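# Seat gear and two bearing rings in their holders

## Task

Take the gear and both bearing rings that sit on the white pads and place each one in its matching holder, without disturbing the other parts already sitting in their holders; open the grippers to release everything at the end.

## Robot and tools

Robot: two six-joint arms, left_arm and right_arm, each ending in a two-finger parallel gripper. Some unseen force may occasionally pull on a part in a gripper or nudge a loose object.

Frames: all poses in results use a single scene frame. Its origin is on the table top midway between the arms, +x points out across the table, +z points up, and left_arm sits on the +y side. The words left and right name arms, not image sides. Base of left_arm: (+0.038, +0.325, 0) m, quat_wxyz (+0.998, 0, 0, +0.057). Base of right_arm: (+0.035, -0.265, 0) m, quat_wxyz (+0.997, 0, 0, -0.075). The reported hand point (end_effector_position, metres, with end_effector_quat_wxyz) lies between the finger pads, roughly 1 cm short of the fingertips; it can be somewhat wrong, more so when the arm is stretched. The fingers extend along the gripper's +z axis and separate along its y axis.

A command row: 14 numbers, always for both arms even if one stays still. First left_arm's six joint angles then its opening, then right_arm's six angles then its opening. Joint order within each arm is fixed: shoulder (joint2), elbow (joint3), waist (joint1), wrist pitch (joint4), wrist yaw (joint5), wrist roll (joint6). Angles are absolute joint targets in radians, in the same form as the Joint positions line, not offsets. Stated ranges: shoulder 0.000 to 3.142, elbow 0.000 to 3.142, waist -2.618 to 3.054, wrist pitch -1.571 to 1.571, wrist yaw -1.571 to 1.571, wrist roll -2.094 to 2.094. True ends may differ by up to 0.036 rad. A target more than 0.036 rad beyond an end, and farther out than the joint's last reading, gets the call rejected; a target past the real end is clipped there, and a "joint sent to its limit" note may appear (its absence proves nothing). Opening is an absolute value from -1 (closed) to +1 (fully open, pad gap 0.094 m). Optionally 12 more numbers, each 0 to 1, may follow: stiffness multipliers for left_arm's six joints then right_arm's six, same joint order; they persist until changed.

Tools:
- execute_actions(actions): a list of up to 15 actions; each action is a table of up to 15 rows, one row per control step of 1/30 s. If a table is shorter than 15 rows, its final row repeats for the remaining steps. An empty list just returns state and images.
- move(target, speed, blocking): target is one row. All joints travel toward it in lockstep, finishing together, so the hand traces a curve; duration is clamped between 0.5 and 10 s, stopping short if 10 s is not enough. speed (0.01 to 2 rad/s, default 0.5) caps the joint with the longest travel. Finger openings are applied immediately. It ignores obstacles and the other arm. Faster moves and targets set deeper past a contact hit and press harder. blocking=false returns after 0.5 s while motion continues; then only wait or stop are accepted until a result shows the move ended.
- wait(seconds): 0 to 10; holds last commands, returns early when a running move ends.
- stop(): brakes a running move; needs stopping distance; fingers continue.
- zoom_image(camera, region): camera is one of cam_head_left, cam_head_right, cam_high, cam_low, cam_left_wrist, cam_right_wrist (all 504x504); region [x0, y0, x1, y1] in pixels from the top-left, at most 504 by 504.
- read_manual(section): only "licences"; no motion.
- finished_scene(scene): give the current scene number; irreversible; reports success. Call it only when all three parts are seated and released.

Motion limits: each step, a joint's target may lead its measured angle by at most 0.202 rad (waist), 0.258 (shoulder), 0.238 (elbow), 0.573 (wrist pitch), 0.522 (wrist yaw and roll). If targets would put a hand over 70 mm from where it is, all that arm's targets are pulled back. So big jumps take several actions; resend the remainder if an action ends unfinished. To keep a joint still, resend its value from the Joint targets line.

Results: state line per arm with hand pose; Joint positions and Joint velocities per arm (six joints in the order above, rad and rad/s, then pad gap in m); Joint targets (what the joints are currently chasing); grip_measured on the command scale; joint torques (total drive output, with per-unit offset and noise); step readings for calls that ran actions, with HELD marking steps where an arm's row was held back. "joint command not followed" means a clearance check altered some joint targets. A move adds a "move:" line: ending (done, off_target, moving, held, fault), limits=held or limits=none, and each arm's joint farthest from target. FAULT lines mark an arm stop.

Gripping: to hold a part, command an opening below grip_measured, about 0.03 lower for a firm hold, less for a lighter one. Readings may be off by about 1 mm, constant per gripper. Pad force tops out near 50 to 62 N; very thin parts (under about 2 mm) get less grip.

Heat: holding loads warms motors. MOTOR HOT appears at 75 °C; at 90 °C that arm is halted for 10 s; at 100 °C its motors and gripper go limp and it drops. Release loads and avoid long static strain.

Avoid: knocking or placing anything off the table, dropping or slipping parts, slamming or hard pressing, and letting the two arms collide or push on each other. Moving other parts out of their holders also defeats the task. Quick, smooth, low-effort motions are preferred. The simulation keeps running while you reason, holding the last command.

Each tool is called after "Request:" by a JSON object that holds its "fn" and its "kwargs", one argument or row to a line.

## Session

Request:
{"fn": "execute_actions", "kwargs": {
  "actions": []
}}

Scene clock: 0.00 s.
left_arm: end_effector_position=(+0.6090, +0.5409, +0.1921) grip_measured=+1.000 end_effector_quat_wxyz=(+0.660, -0.403, +0.616, +0.152) | right_arm: end_effector_position=(+0.1332, -0.5344, +0.1890) grip_measured=+1.000 end_effector_quat_wxyz=(+0.150, +0.457, +0.632, -0.608)
Joint names: [shoulder, elbow, waist, wrist pitch, wrist yaw, wrist roll]
Joint positions: left_arm=[ 2.16   1.406  0.075  0.652 -0.614 -0.412  0.094] | right_arm=[ 1.138  0.578 -0.44  -0.264  1.273  0.098  0.094]
Joint velocities: left_arm=[-0.002  0.002 -0.012 -0.11  -0.066  0.037  0.   ] | right_arm=[-0.007 -0.032 -0.002 -0.022 -0.037 -0.037  0.   ]
Joint torques (N m, as the arm reports them, + toward a larger angle): no reading
Joint targets: left_arm=[2.146 1.416 0.075 0.654 -0.616 -0.408] | right_arm=[1.130 0.591 -0.440 -0.259 1.286 0.102]
Joint stiffness scale: left_arm=[1. 1. 1. 1. 1. 1.] | right_arm=[1. 1. 1. 1. 1. 1.]

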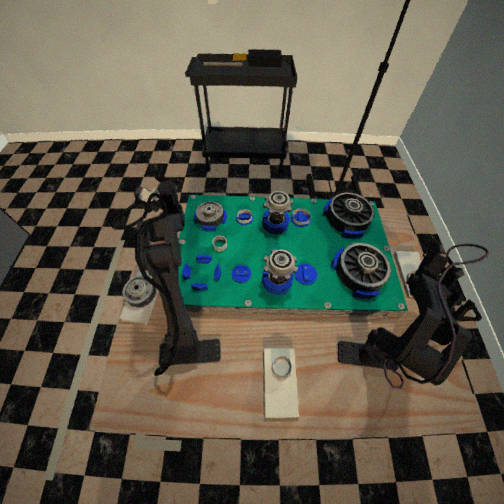

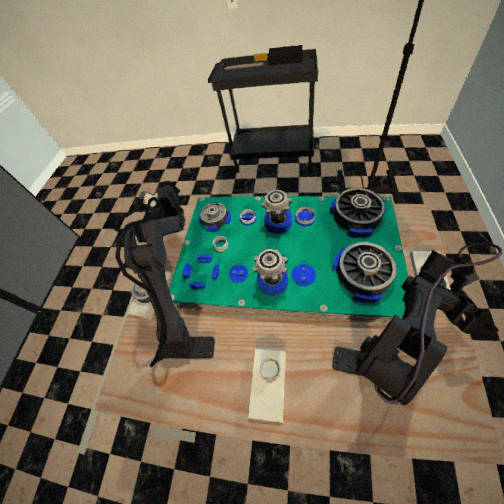

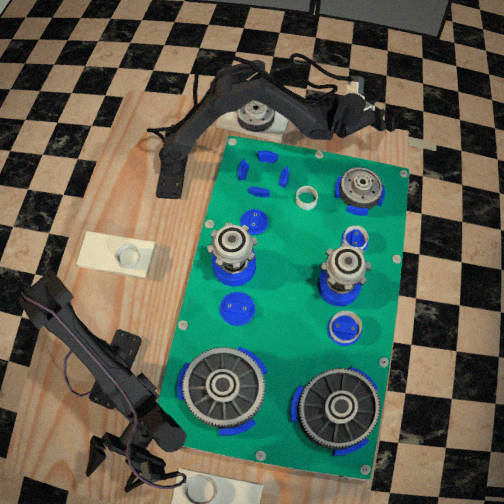

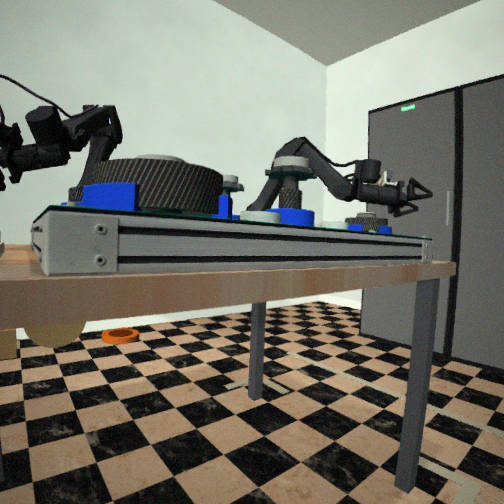

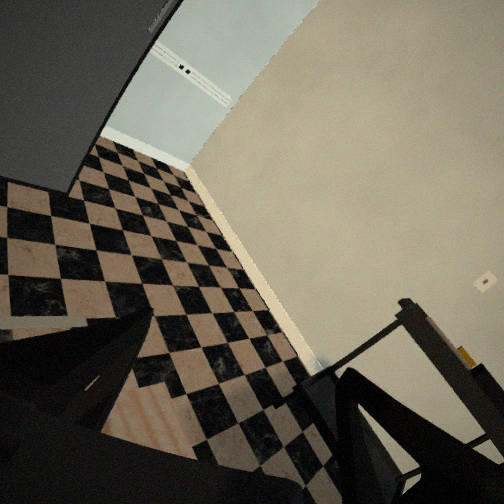

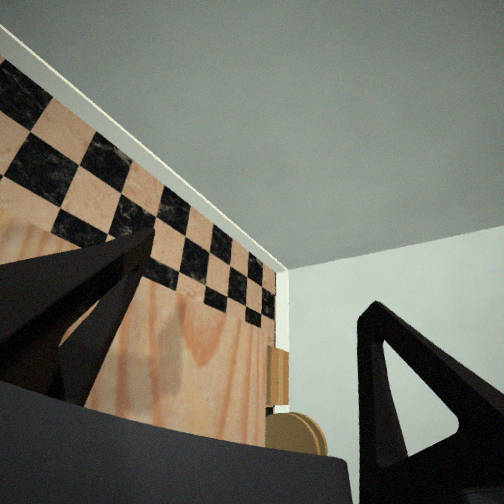

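Request:
{"fn": "zoom_image", "kwargs": {
  "camera": "cam_high",
  "region": [180, 80, 430, 360]
}}

Request:
{"fn": "zoom_image", "kwargs": {
  "camera": "cam_high",
  "region": [50, 200, 300, 504]
}}

Request:
{"fn": "zoom_image", "kwargs": {
  "camera": "cam_head_left",
  "region": [100, 180, 440, 430]
}}

Region (180, 80, 430, 360) of cam_high's 504x504 image, scaled by 1.800, with more detail than that image has; it fills the left 450 columns of this view, and the rest is white.

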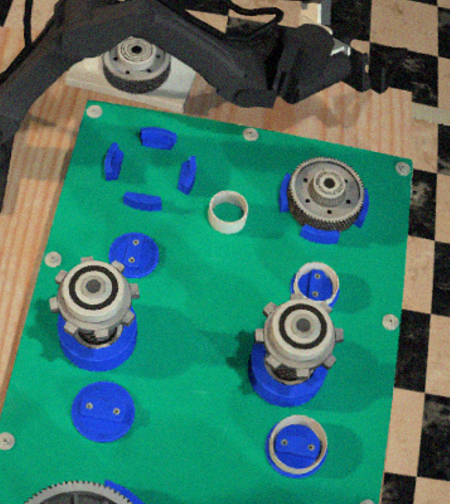

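Region (50, 200, 300, 504) of cam_high's 504x504 image, scaled by 1.658, with more detail than that image has; it fills the left 414 columns of this view, and the rest is white.

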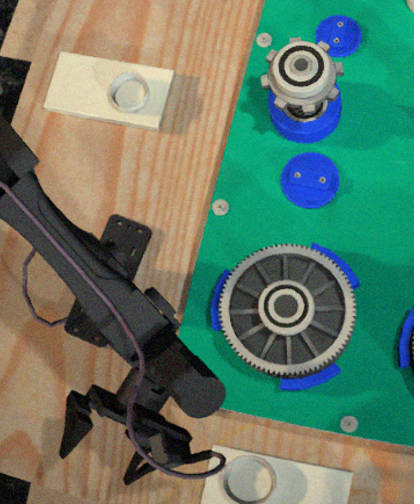

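Region (100, 180, 440, 430) of cam_head_left's 504x504 image, scaled by 1.482, with more detail than that image has; it fills the top 371 rows of this view, and the rest is white.

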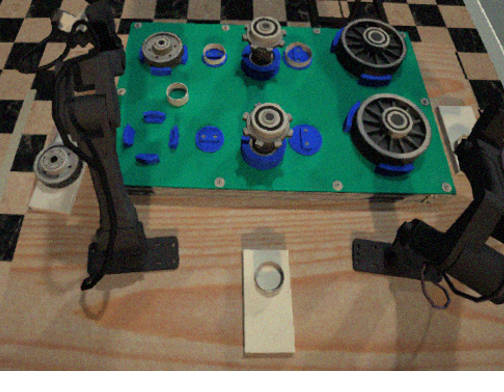

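Request:
{"fn": "move", "kwargs": {
  "target": [1.559,1.382,0.547,-1.394,0,0,1,1.652,1.478,-0.49,-1.397,0,0,1],
  "speed": 0.8
}}

Scene clock: 7.37 s.
left_arm: end_effector_position=(+0.2552, +0.4946, +0.1478) grip_measured=+1.000 end_effector_quat_wxyz=(+0.000, -0.325, +0.946, +0.004) | right_arm: end_effector_position=(+0.2679, -0.4362, +0.1440) grip_measured=+1.000 end_effector_quat_wxyz=(-0.007, +0.313, +0.950, -0.005)
Joint names: [shoulder, elbow, waist, wrist pitch, wrist yaw, wrist roll]
Joint positions: left_arm=[ 1.582  1.396  0.539 -1.382 -0.007 -0.008  0.094] | right_arm=[ 1.647  1.449 -0.48  -1.382  0.013  0.006  0.094]
Joint velocities: left_arm=[-0.007 -0.002 -0.022 -0.022  0.007 -0.007  0.   ] | right_arm=[-0.002 -0.007  0.002 -0.051 -0.066  0.051  0.   ]
Joint torques (N m, as the arm reports them, + toward a larger angle): left_arm=[-7.23  5.34  0.65  0.22  0.02  0.06] | right_arm=[-6.12  7.03 -0.8  -0.02 -0.13 -0.08]
Joint targets: left_arm=[1.559 1.382 0.547 -1.394 0.000 0.000] | right_arm=[1.652 1.478 -0.490 -1.397 0.000 0.000]
Joint stiffness scale: left_arm=[1. 1. 1. 1. 1. 1.] | right_arm=[1. 1. 1. 1. 1. 1.]
move: off_target (left_arm, right_arm); limits=none; left_arm: farthest joint: the shoulder, 0.023 radians from its target (0.601 radians at the start); right_arm: farthest joint: the elbow, 0.029 radians from its target (0.900 radians at the start)

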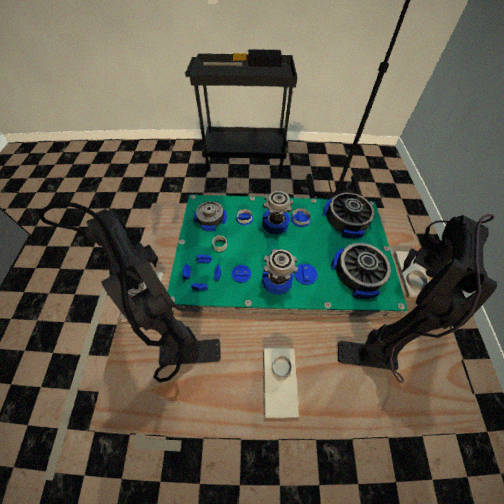

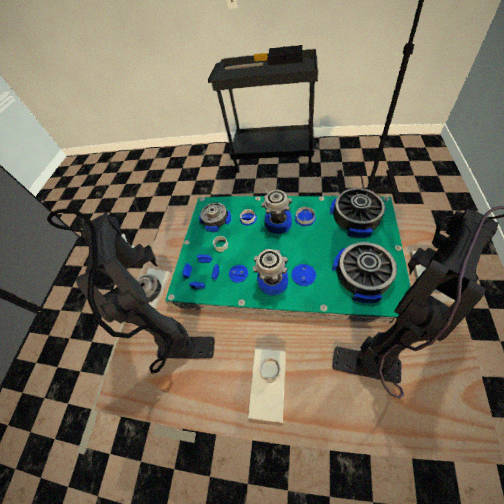

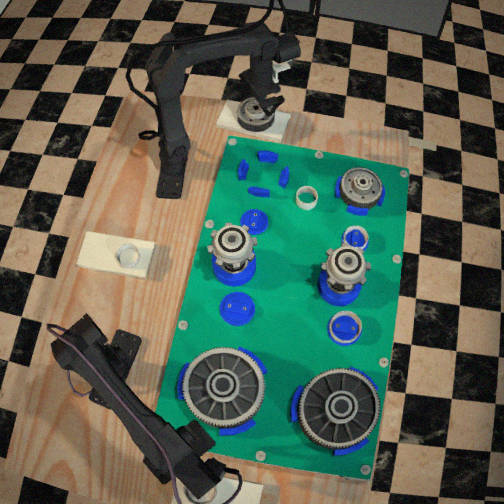

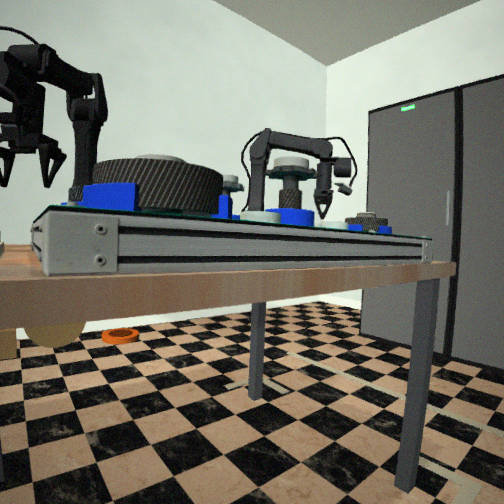

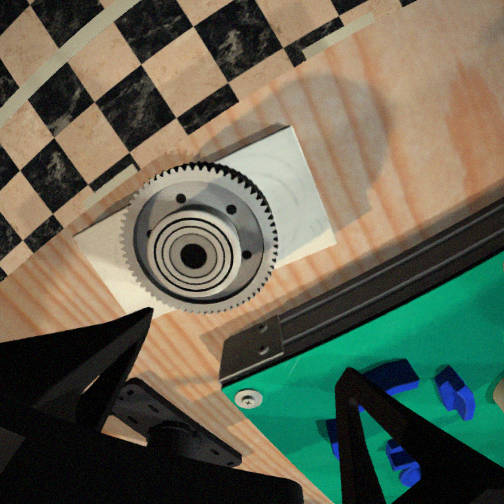

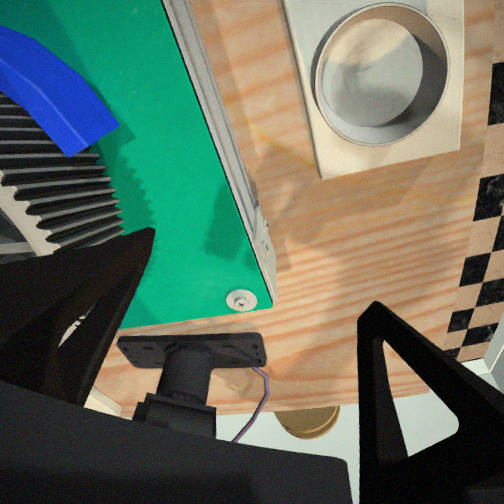

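Request:
{"fn": "move", "kwargs": {
  "target": [1.566,1.19,0.547,-1.195,0,0,1,1.658,1.286,-0.49,-1.199,0,0,1],
  "speed": 0.5
}}

Scene clock: 10.57 s.
left_arm: end_effector_position=(+0.2487, +0.4896, +0.0989) grip_measured=+1.000 end_effector_quat_wxyz=(-0.011, -0.325, +0.946, -0.000) | right_arm: end_effector_position=(+0.2675, -0.4357, +0.1008) grip_measured=+1.000 end_effector_quat_wxyz=(-0.009, +0.313, +0.950, -0.003)
Joint names: [shoulder, elbow, waist, wrist pitch, wrist yaw, wrist roll]
Joint positions: left_arm=[ 1.582  1.201  0.539 -1.212 -0.006 -0.008  0.094] | right_arm=[ 1.657  1.288 -0.48  -1.217  0.012  0.006  0.094]
Joint velocities: left_arm=[ 0.012 -0.002 -0.012  0.066  0.007 -0.066  0.   ] | right_arm=[ 0.012 -0.007  0.007 -0.007 -0.007 -0.007  0.   ]
Joint torques (N m, as the arm reports them, + toward a larger angle): left_arm=[-6.58  5.44  0.65  0.53  0.02  0.06] | right_arm=[-6.54  4.87 -0.81  0.25 -0.15 -0.07]
Joint targets: left_arm=[1.566 1.190 0.547 -1.195 0.000 -0.000] | right_arm=[1.658 1.286 -0.490 -1.199 -0.000 0.000]
Joint stiffness scale: left_arm=[1. 1. 1. 1. 1. 1.] | right_arm=[1. 1. 1. 1. 1. 1.]
move: done; limits=none; left_arm: farthest joint: the wrist pitch, 0.017 radians from its target (0.188 radians at the start); right_arm: farthest joint: the wrist pitch, 0.018 radians from its target (0.184 radians at the start)

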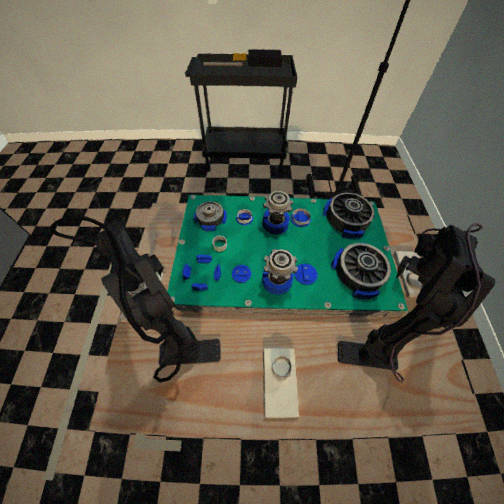

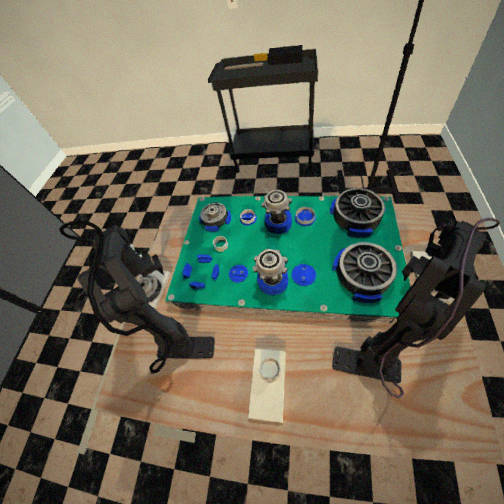

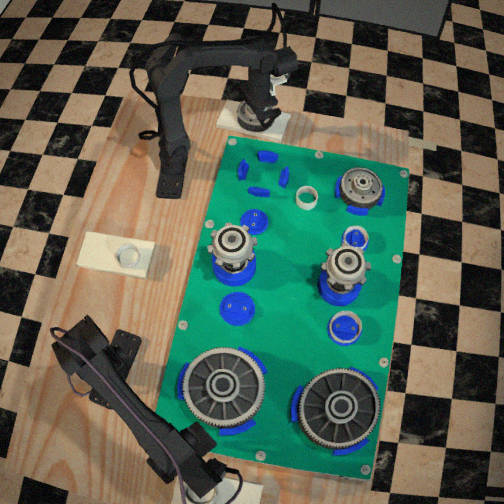

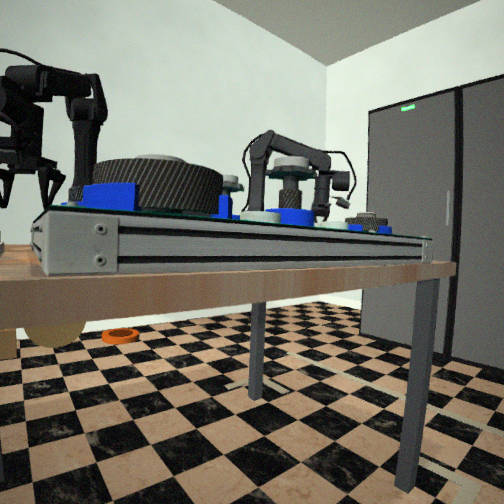

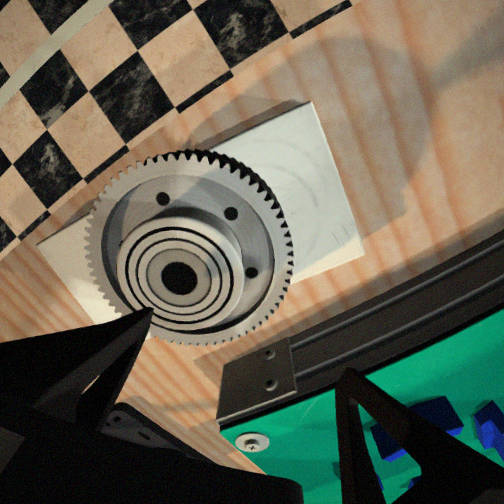

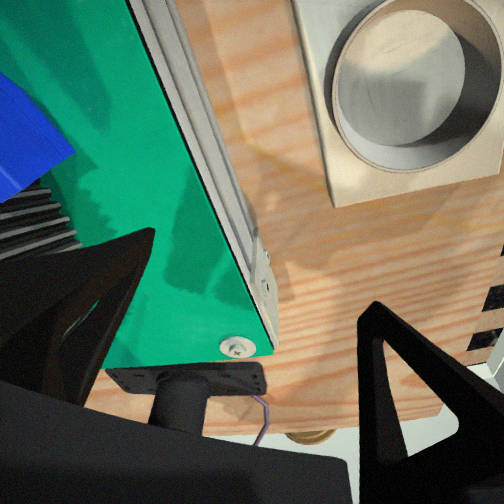

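Request:
{"fn": "move", "kwargs": {
  "target": [1.566,1.19,0.725,-1.195,0,0,1,1.98,1.692,-0.63,-1.282,0,0,1],
  "speed": 0.5
}}

Scene clock: 14.07 s.
left_arm: end_effector_position=(+0.2165, +0.5244, +0.0989) grip_measured=+1.000 end_effector_quat_wxyz=(-0.011, -0.408, +0.913, -0.002) | right_arm: end_effector_position=(+0.3000, -0.5262, +0.0921) grip_measured=+1.000 end_effector_quat_wxyz=(-0.010, +0.381, +0.925, -0.002)
Joint names: [shoulder, elbow, waist, wrist pitch, wrist yaw, wrist roll]
Joint positions: left_arm=[ 1.582  1.201  0.718 -1.211 -0.006 -0.007  0.094] | right_arm=[ 1.982  1.661 -0.626 -1.267  0.011  0.005  0.094]
Joint velocities: left_arm=[-0.012  0.012  0.017  0.007  0.081  0.022  0.   ] | right_arm=[ 0.007 -0.017  0.007 -0.081  0.037  0.007  0.   ]
Joint torques (N m, as the arm reports them, + toward a larger angle): left_arm=[-6.61  5.4   0.59  0.51  0.01  0.08] | right_arm=[-9.63  7.08 -0.27 -0.06 -0.13 -0.08]
Joint targets: left_arm=[1.566 1.190 0.725 -1.195 -0.000 0.000] | right_arm=[1.980 1.692 -0.630 -1.282 0.000 -0.000]
Joint stiffness scale: left_arm=[1. 1. 1. 1. 1. 1.] | right_arm=[1. 1. 1. 1. 1. 1.]
move: off_target (right_arm); limits=none; left_arm: farthest joint: the shoulder, 0.016 radians from its target (0.016 radians at the start); right_arm: farthest joint: the elbow, 0.031 radians from its target (0.404 radians at the start)

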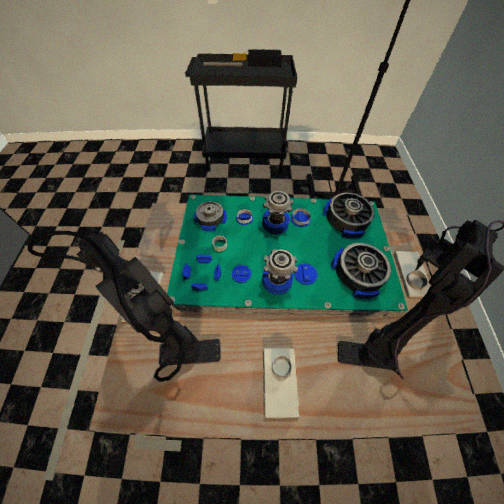

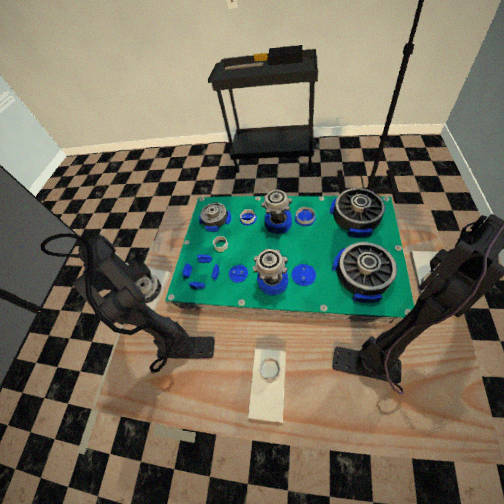

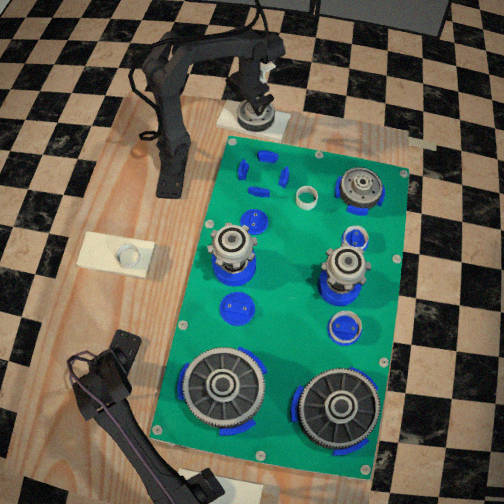

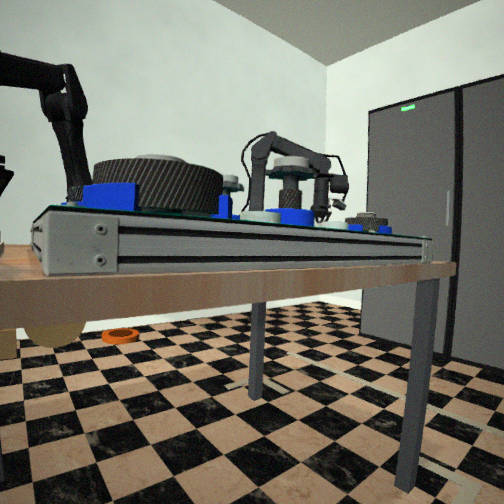

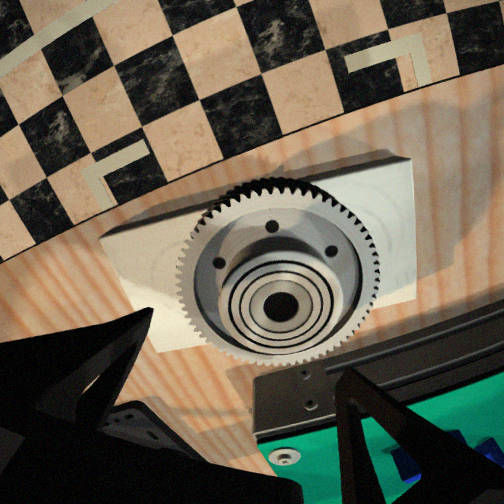

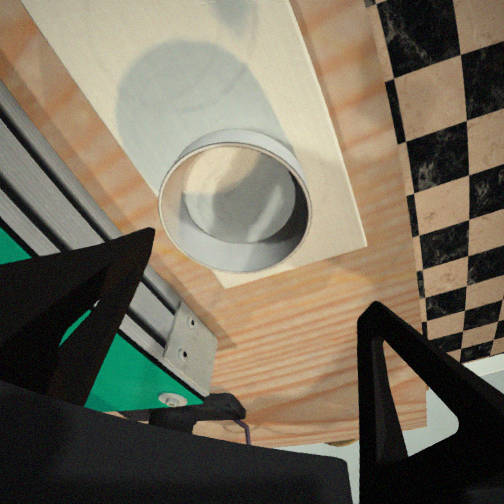

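Request:
{"fn": "zoom_image", "kwargs": {
  "camera": "cam_high",
  "region": [200, 200, 390, 350]
}}

Request:
{"fn": "zoom_image", "kwargs": {
  "camera": "cam_low",
  "region": [200, 140, 420, 250]
}}

Region (200, 200, 390, 350) of cam_high's 504x504 image, scaled by 2.653, with more detail than that image has; it fills the top 398 rows of this view, and the rest is white.

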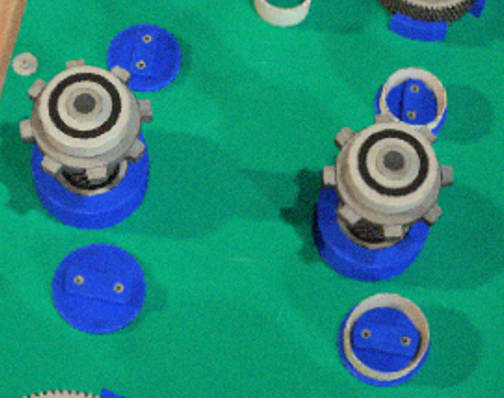

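Region (200, 140, 420, 250) of cam_low's 504x504 image, scaled by 2.291, with more detail than that image has.

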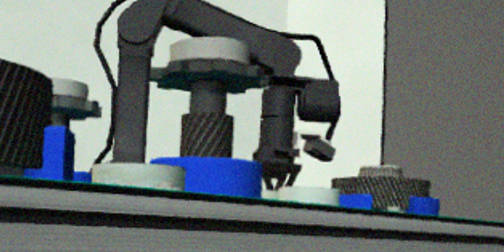

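Request:
{"fn": "move", "kwargs": {
  "target": [1.63,1.147,0.679,-1.078,0,0,1,1.98,1.53,-0.682,-1.105,0,0,-0.2],
  "speed": 0.3
}}

Scene clock: 18.53 s.
left_arm: end_effector_position=(+0.2333, +0.5303, +0.0776) grip_measured=+1.000 end_effector_quat_wxyz=(+0.004, -0.394, +0.919, +0.005) | right_arm: end_effector_position=(+0.2861, -0.5384, +0.0600) grip_measured=-0.198 end_effector_quat_wxyz=(-0.003, +0.404, +0.915, -0.005)
Joint names: [shoulder, elbow, waist, wrist pitch, wrist yaw, wrist roll]
Joint positions: left_arm=[ 1.625  1.16   0.688 -1.095 -0.006 -0.007  0.094] | right_arm=[ 1.982  1.533 -0.676 -1.123  0.011  0.005  0.038]
Joint velocities: left_arm=[-0.007 -0.012 -0.017  0.022 -0.051 -0.051  0.   ] | right_arm=[ 0.002  0.002  0.002 -0.037 -0.037  0.037 -0.   ]
Joint torques (N m, as the arm reports them, + toward a larger angle): left_arm=[-5.36  5.21 -0.66  0.56  0.02  0.07] | right_arm=[-9.64  4.74 -0.6   0.28 -0.15 -0.08]
Joint targets: left_arm=[1.630 1.147 0.679 -1.078 -0.000 -0.000] | right_arm=[1.980 1.530 -0.682 -1.105 0.000 -0.000]
Joint stiffness scale: left_arm=[1. 1. 1. 1. 1. 1.] | right_arm=[1. 1. 1. 1. 1. 1.]
move: done; limits=none; left_arm: farthest joint: the wrist pitch, 0.017 radians from its target (0.133 radians at the start); right_arm: farthest joint: the wrist pitch, 0.018 radians from its target (0.163 radians at the start)

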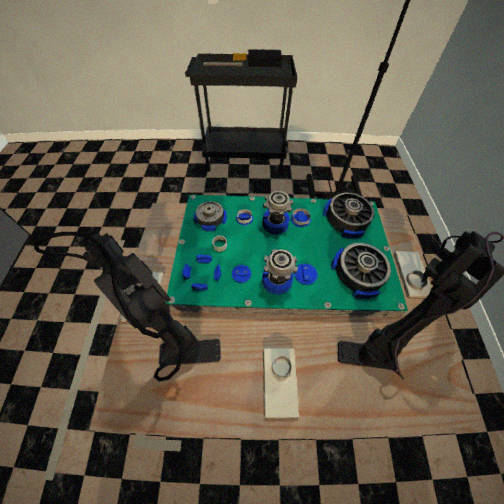

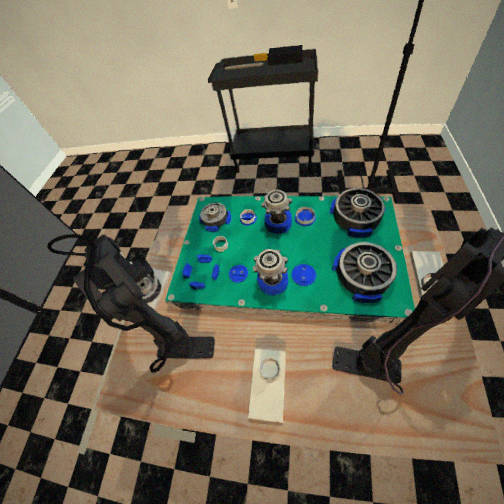

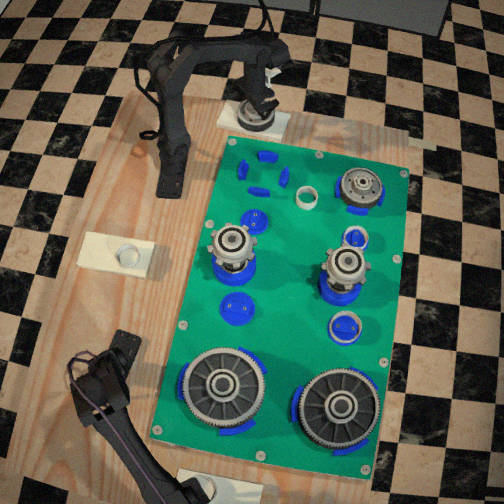

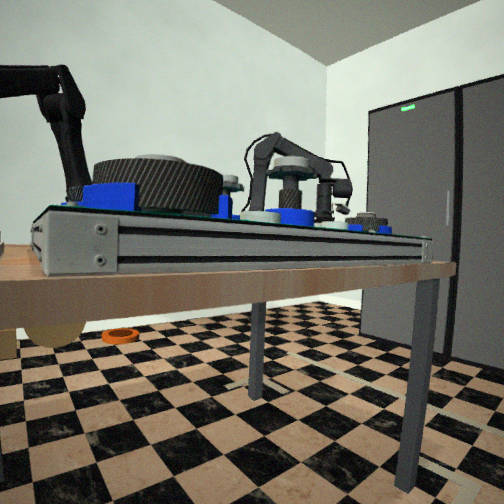

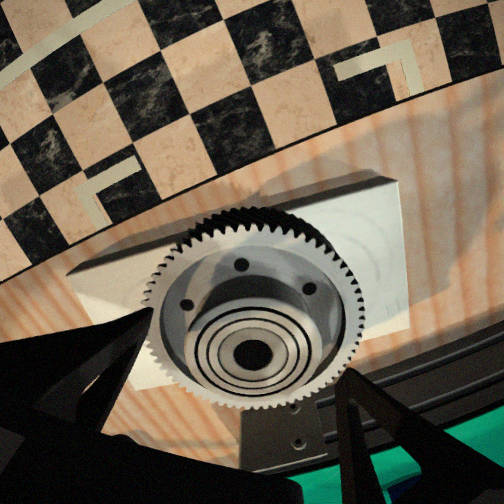

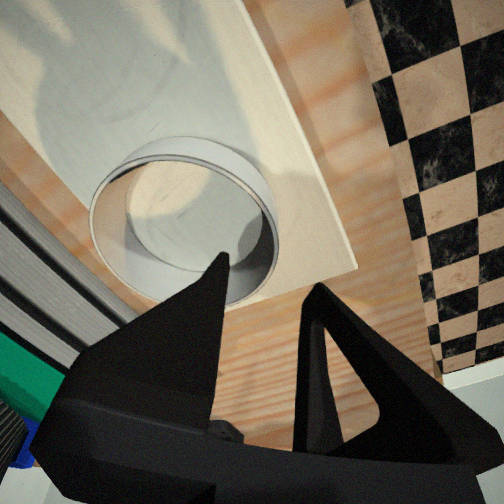

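Request:
{"fn": "move", "kwargs": {
  "target": [1.639,1.127,0.679,-1.06,0,0,0.5,2.004,1.452,-0.684,-1.004,0,0,-0.2],
  "speed": 0.15
}}

Scene clock: 21.30 s.
left_arm: end_effector_position=(+0.2322, +0.5292, +0.0728) grip_measured=+0.502 end_effector_quat_wxyz=(+0.003, -0.394, +0.919, +0.004) | right_arm: end_effector_position=(+0.2857, -0.5375, +0.0370) grip_measured=-0.198 end_effector_quat_wxyz=(-0.002, +0.403, +0.915, -0.004)
Joint names: [shoulder, elbow, waist, wrist pitch, wrist yaw, wrist roll]
Joint positions: left_arm=[ 1.625  1.141  0.688 -1.077 -0.006 -0.007  0.071] | right_arm=[ 2.     1.465 -0.676 -1.036  0.009  0.005  0.038]
Joint velocities: left_arm=[-0.012 -0.017  0.022 -0.051 -0.051  0.022  0.001] | right_arm=[-0.022 -0.007 -0.002  0.066 -0.007  0.037 -0.   ]
Joint torques (N m, as the arm reports them, + toward a larger angle): left_arm=[-4.72  5.11 -0.71  0.57  0.01  0.05] | right_arm=[-9.16  4.01 -0.68  0.42 -0.1  -0.06]
Joint targets: left_arm=[1.639 1.127 0.679 -1.060 0.000 0.000] | right_arm=[2.004 1.452 -0.684 -1.004 -0.000 0.000]
Joint stiffness scale: left_arm=[1. 1. 1. 1. 1. 1.] | right_arm=[1. 1. 1. 1. 1. 1.]
move: off_target (right_arm); limits=none; left_arm: farthest joint: the wrist pitch, 0.017 radians from its target (0.034 radians at the start); right_arm: farthest joint: the wrist pitch, 0.032 radians from its target (0.119 radians at the start)

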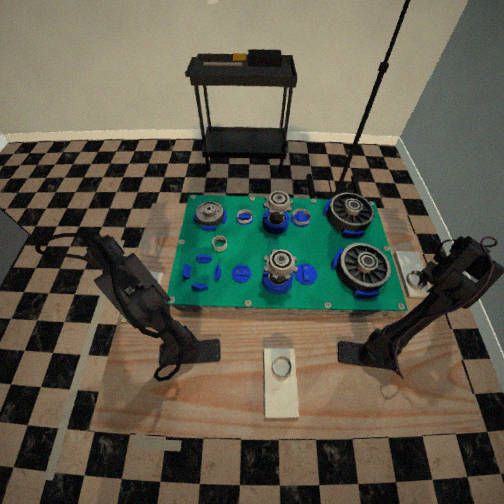

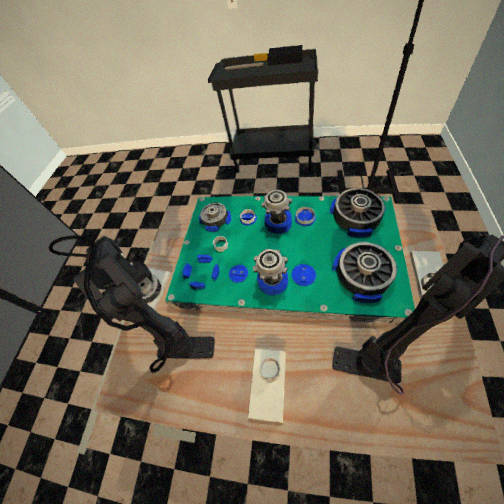

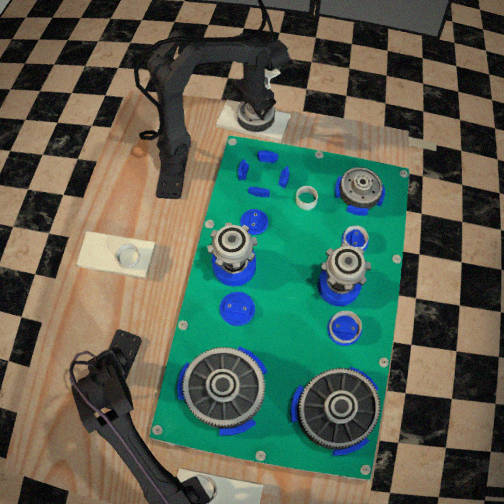

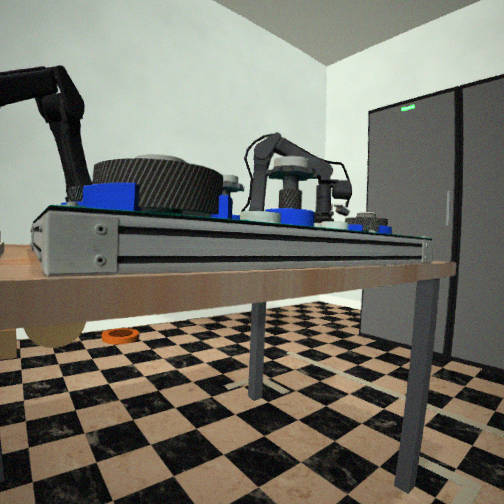

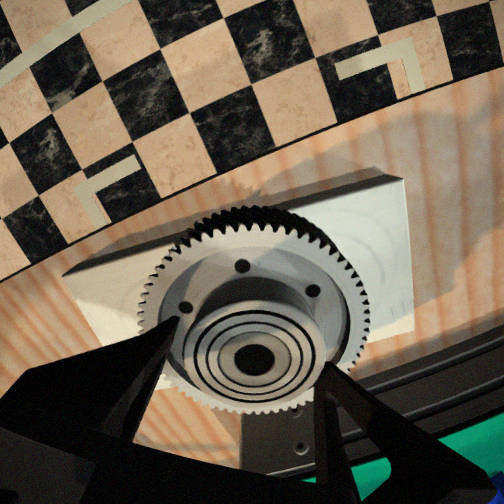

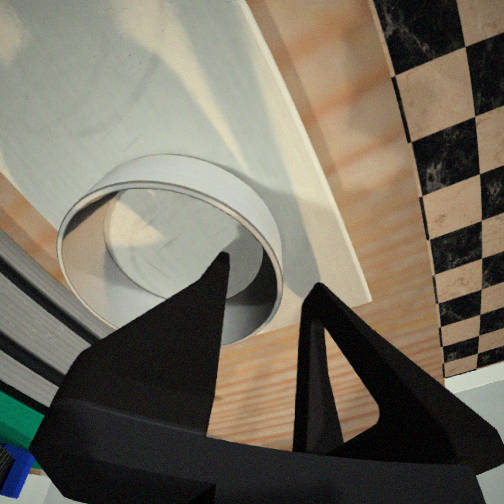

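Request:
{"fn": "move", "kwargs": {
  "target": [1.645,1.108,0.679,-1.043,0,0,0.5,2.006,1.438,-0.684,-0.985,0,0,-0.2],
  "speed": 0.15
}}

Scene clock: 22.77 s.
left_arm: end_effector_position=(+0.2302, +0.5271, +0.0640) grip_measured=+0.502 end_effector_quat_wxyz=(-0.005, -0.394, +0.919, +0.001) | right_arm: end_effector_position=(+0.2858, -0.5376, +0.0365) grip_measured=-0.198 end_effector_quat_wxyz=(-0.002, +0.403, +0.915, -0.004)
Joint names: [shoulder, elbow, waist, wrist pitch, wrist yaw, wrist roll]
Joint positions: left_arm=[ 1.64   1.121  0.688 -1.06  -0.006 -0.007  0.071] | right_arm=[ 2.     1.463 -0.676 -1.033  0.009  0.003  0.038]
Joint velocities: left_arm=[ 0.002 -0.007  0.007  0.007  0.022 -0.007  0.001] | right_arm=[ 0.007 -0.002  0.007 -0.037 -0.007 -0.037 -0.001]
Joint torques (N m, as the arm reports them, + toward a larger angle): left_arm=[-5.51  5.12 -0.66  0.56  0.03  0.06] | right_arm=[-8.88  3.17 -0.67  0.59 -0.11 -0.05]
Joint targets: left_arm=[1.645 1.108 0.679 -1.043 -0.000 0.000] | right_arm=[2.006 1.438 -0.684 -0.985 0.000 0.000]
Joint stiffness scale: left_arm=[1. 1. 1. 1. 1. 1.] | right_arm=[1. 1. 1. 1. 1. 1.]
move: off_target (right_arm); limits=none; left_arm: farthest joint: the wrist pitch, 0.017 radians from its target (0.033 radians at the start); right_arm: farthest joint: the wrist pitch, 0.048 radians from its target (0.051 radians at the start)

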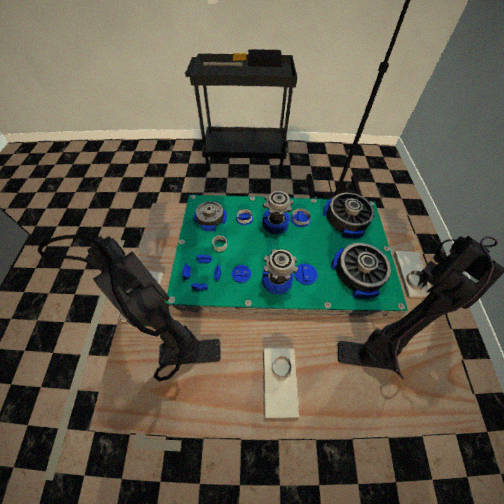

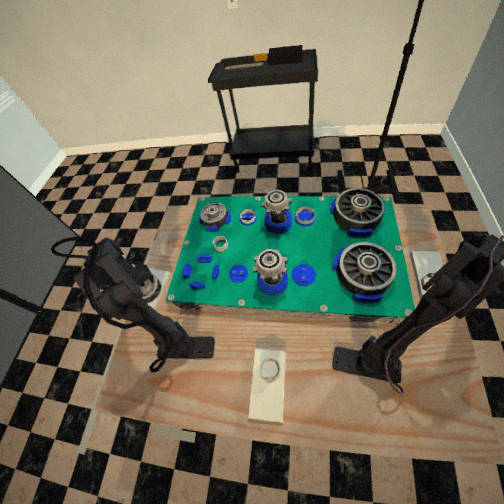

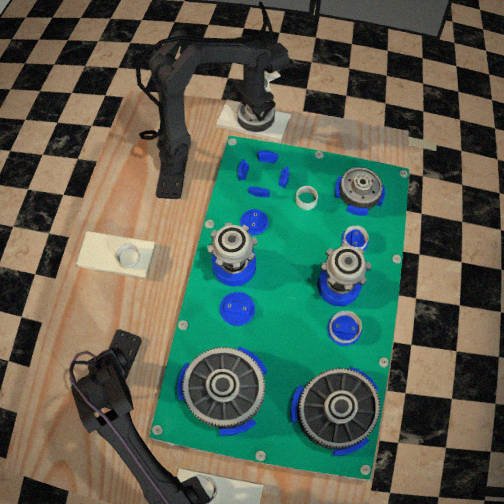

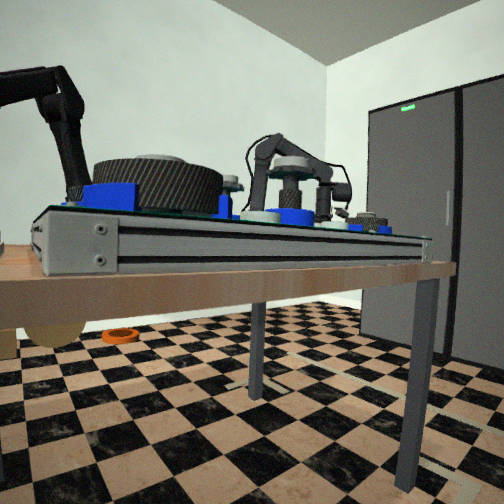

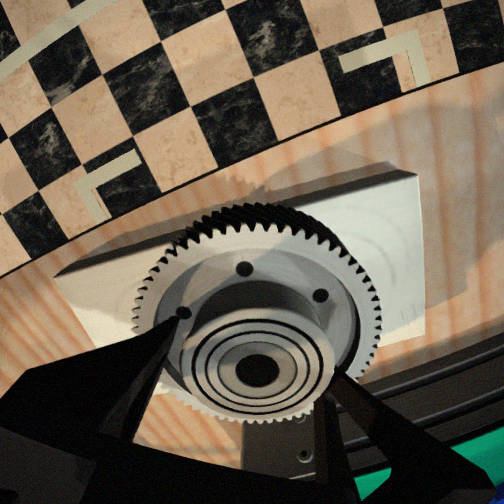

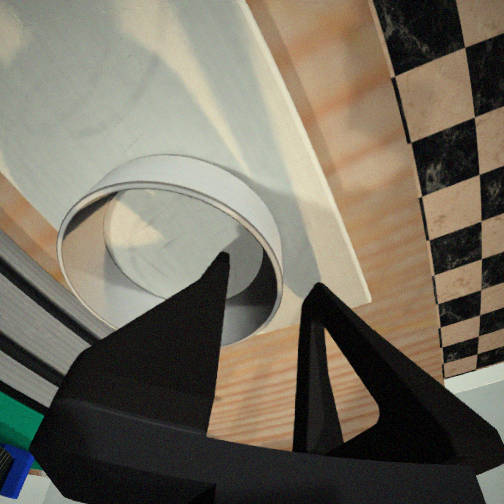

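Request:
{"fn": "move", "kwargs": {
  "target": [1.645,1.108,0.679,-1.043,0,0,0.2,2.0,1.527,-0.684,-1.083,0,0,-0.2],
  "speed": 0.15
}}

Scene clock: 24.30 s.
left_arm: end_effector_position=(+0.2302, +0.5275, +0.0637) grip_measured=+0.234 end_effector_quat_wxyz=(-0.005, -0.394, +0.919, +0.002) | right_arm: end_effector_position=(+0.2880, -0.5399, +0.0456) grip_measured=-0.198 end_effector_quat_wxyz=(-0.001, +0.403, +0.915, -0.005)
Joint names: [shoulder, elbow, waist, wrist pitch, wrist yaw, wrist roll]
Joint positions: left_arm=[ 1.642  1.121  0.688 -1.058 -0.007 -0.007  0.058] | right_arm=[ 2.     1.5   -0.676 -1.069  0.009  0.003  0.038]
Joint velocities: left_arm=[-0.017  0.002 -0.002 -0.022  0.081  0.022  0.001] | right_arm=[ 0.002 -0.007  0.012 -0.051 -0.066  0.037 -0.   ]
Joint torques (N m, as the arm reports them, + toward a larger angle): left_arm=[-5.54  5.1  -0.67  0.53  0.02  0.05] | right_arm=[-9.57  6.75 -0.66 -0.04 -0.11 -0.06]
Joint targets: left_arm=[1.645 1.108 0.679 -1.043 -0.000 -0.000] | right_arm=[2.000 1.527 -0.684 -1.083 -0.000 0.000]
Joint stiffness scale: left_arm=[1. 1. 1. 1. 1. 1.] | right_arm=[1. 1. 1. 1. 1. 1.]
move: off_target (right_arm); limits=none; left_arm: farthest joint: the wrist pitch, 0.015 radians from its target (0.016 radians at the start); right_arm: farthest joint: the elbow, 0.027 radians from its target (0.064 radians at the start)

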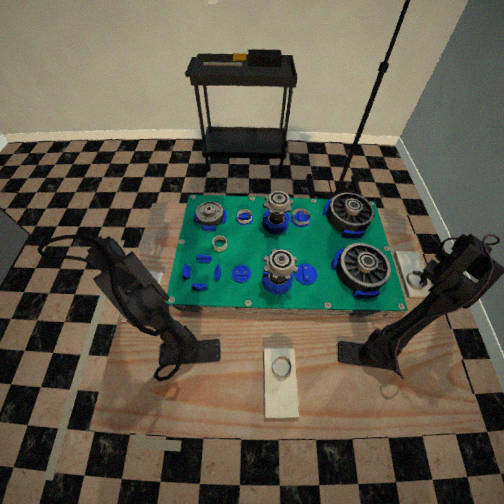

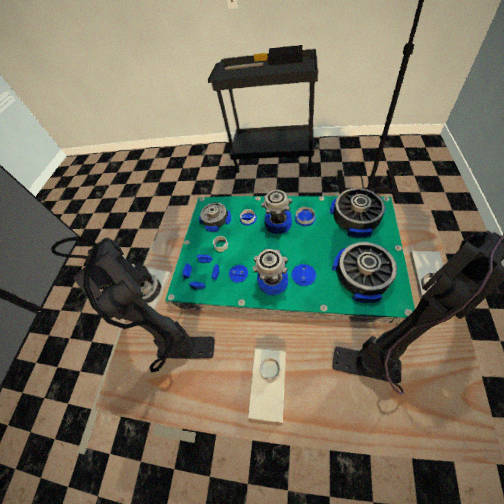

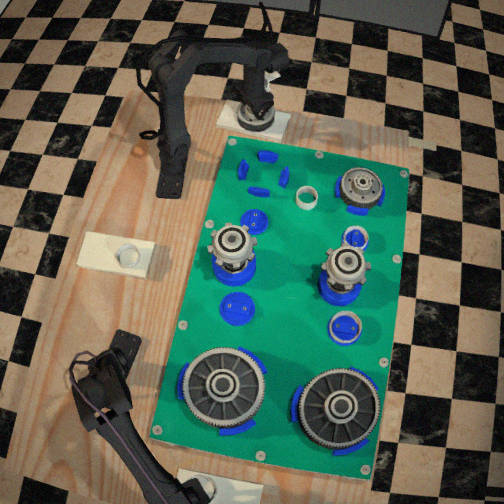

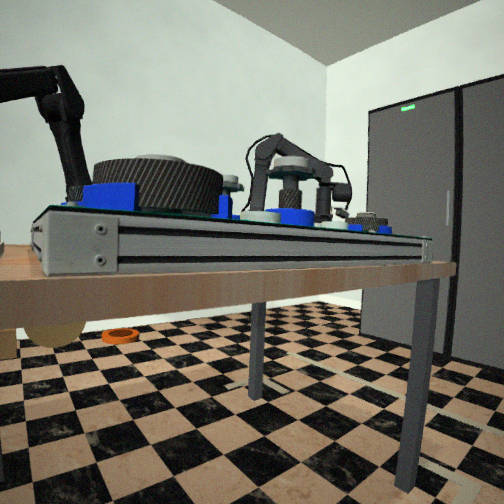

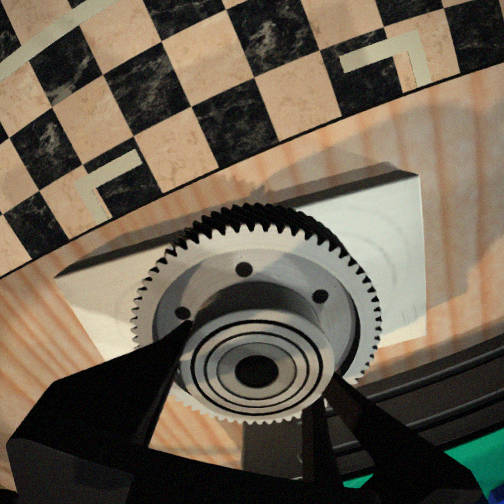

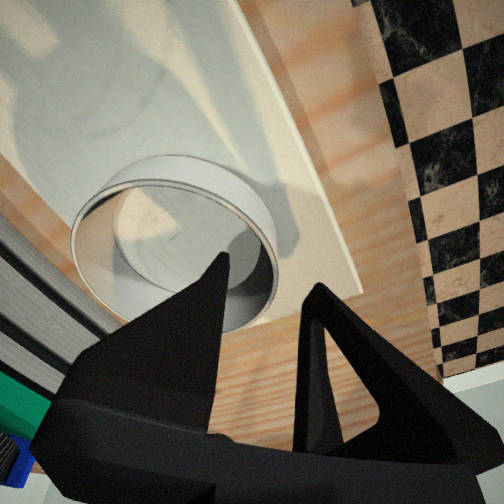

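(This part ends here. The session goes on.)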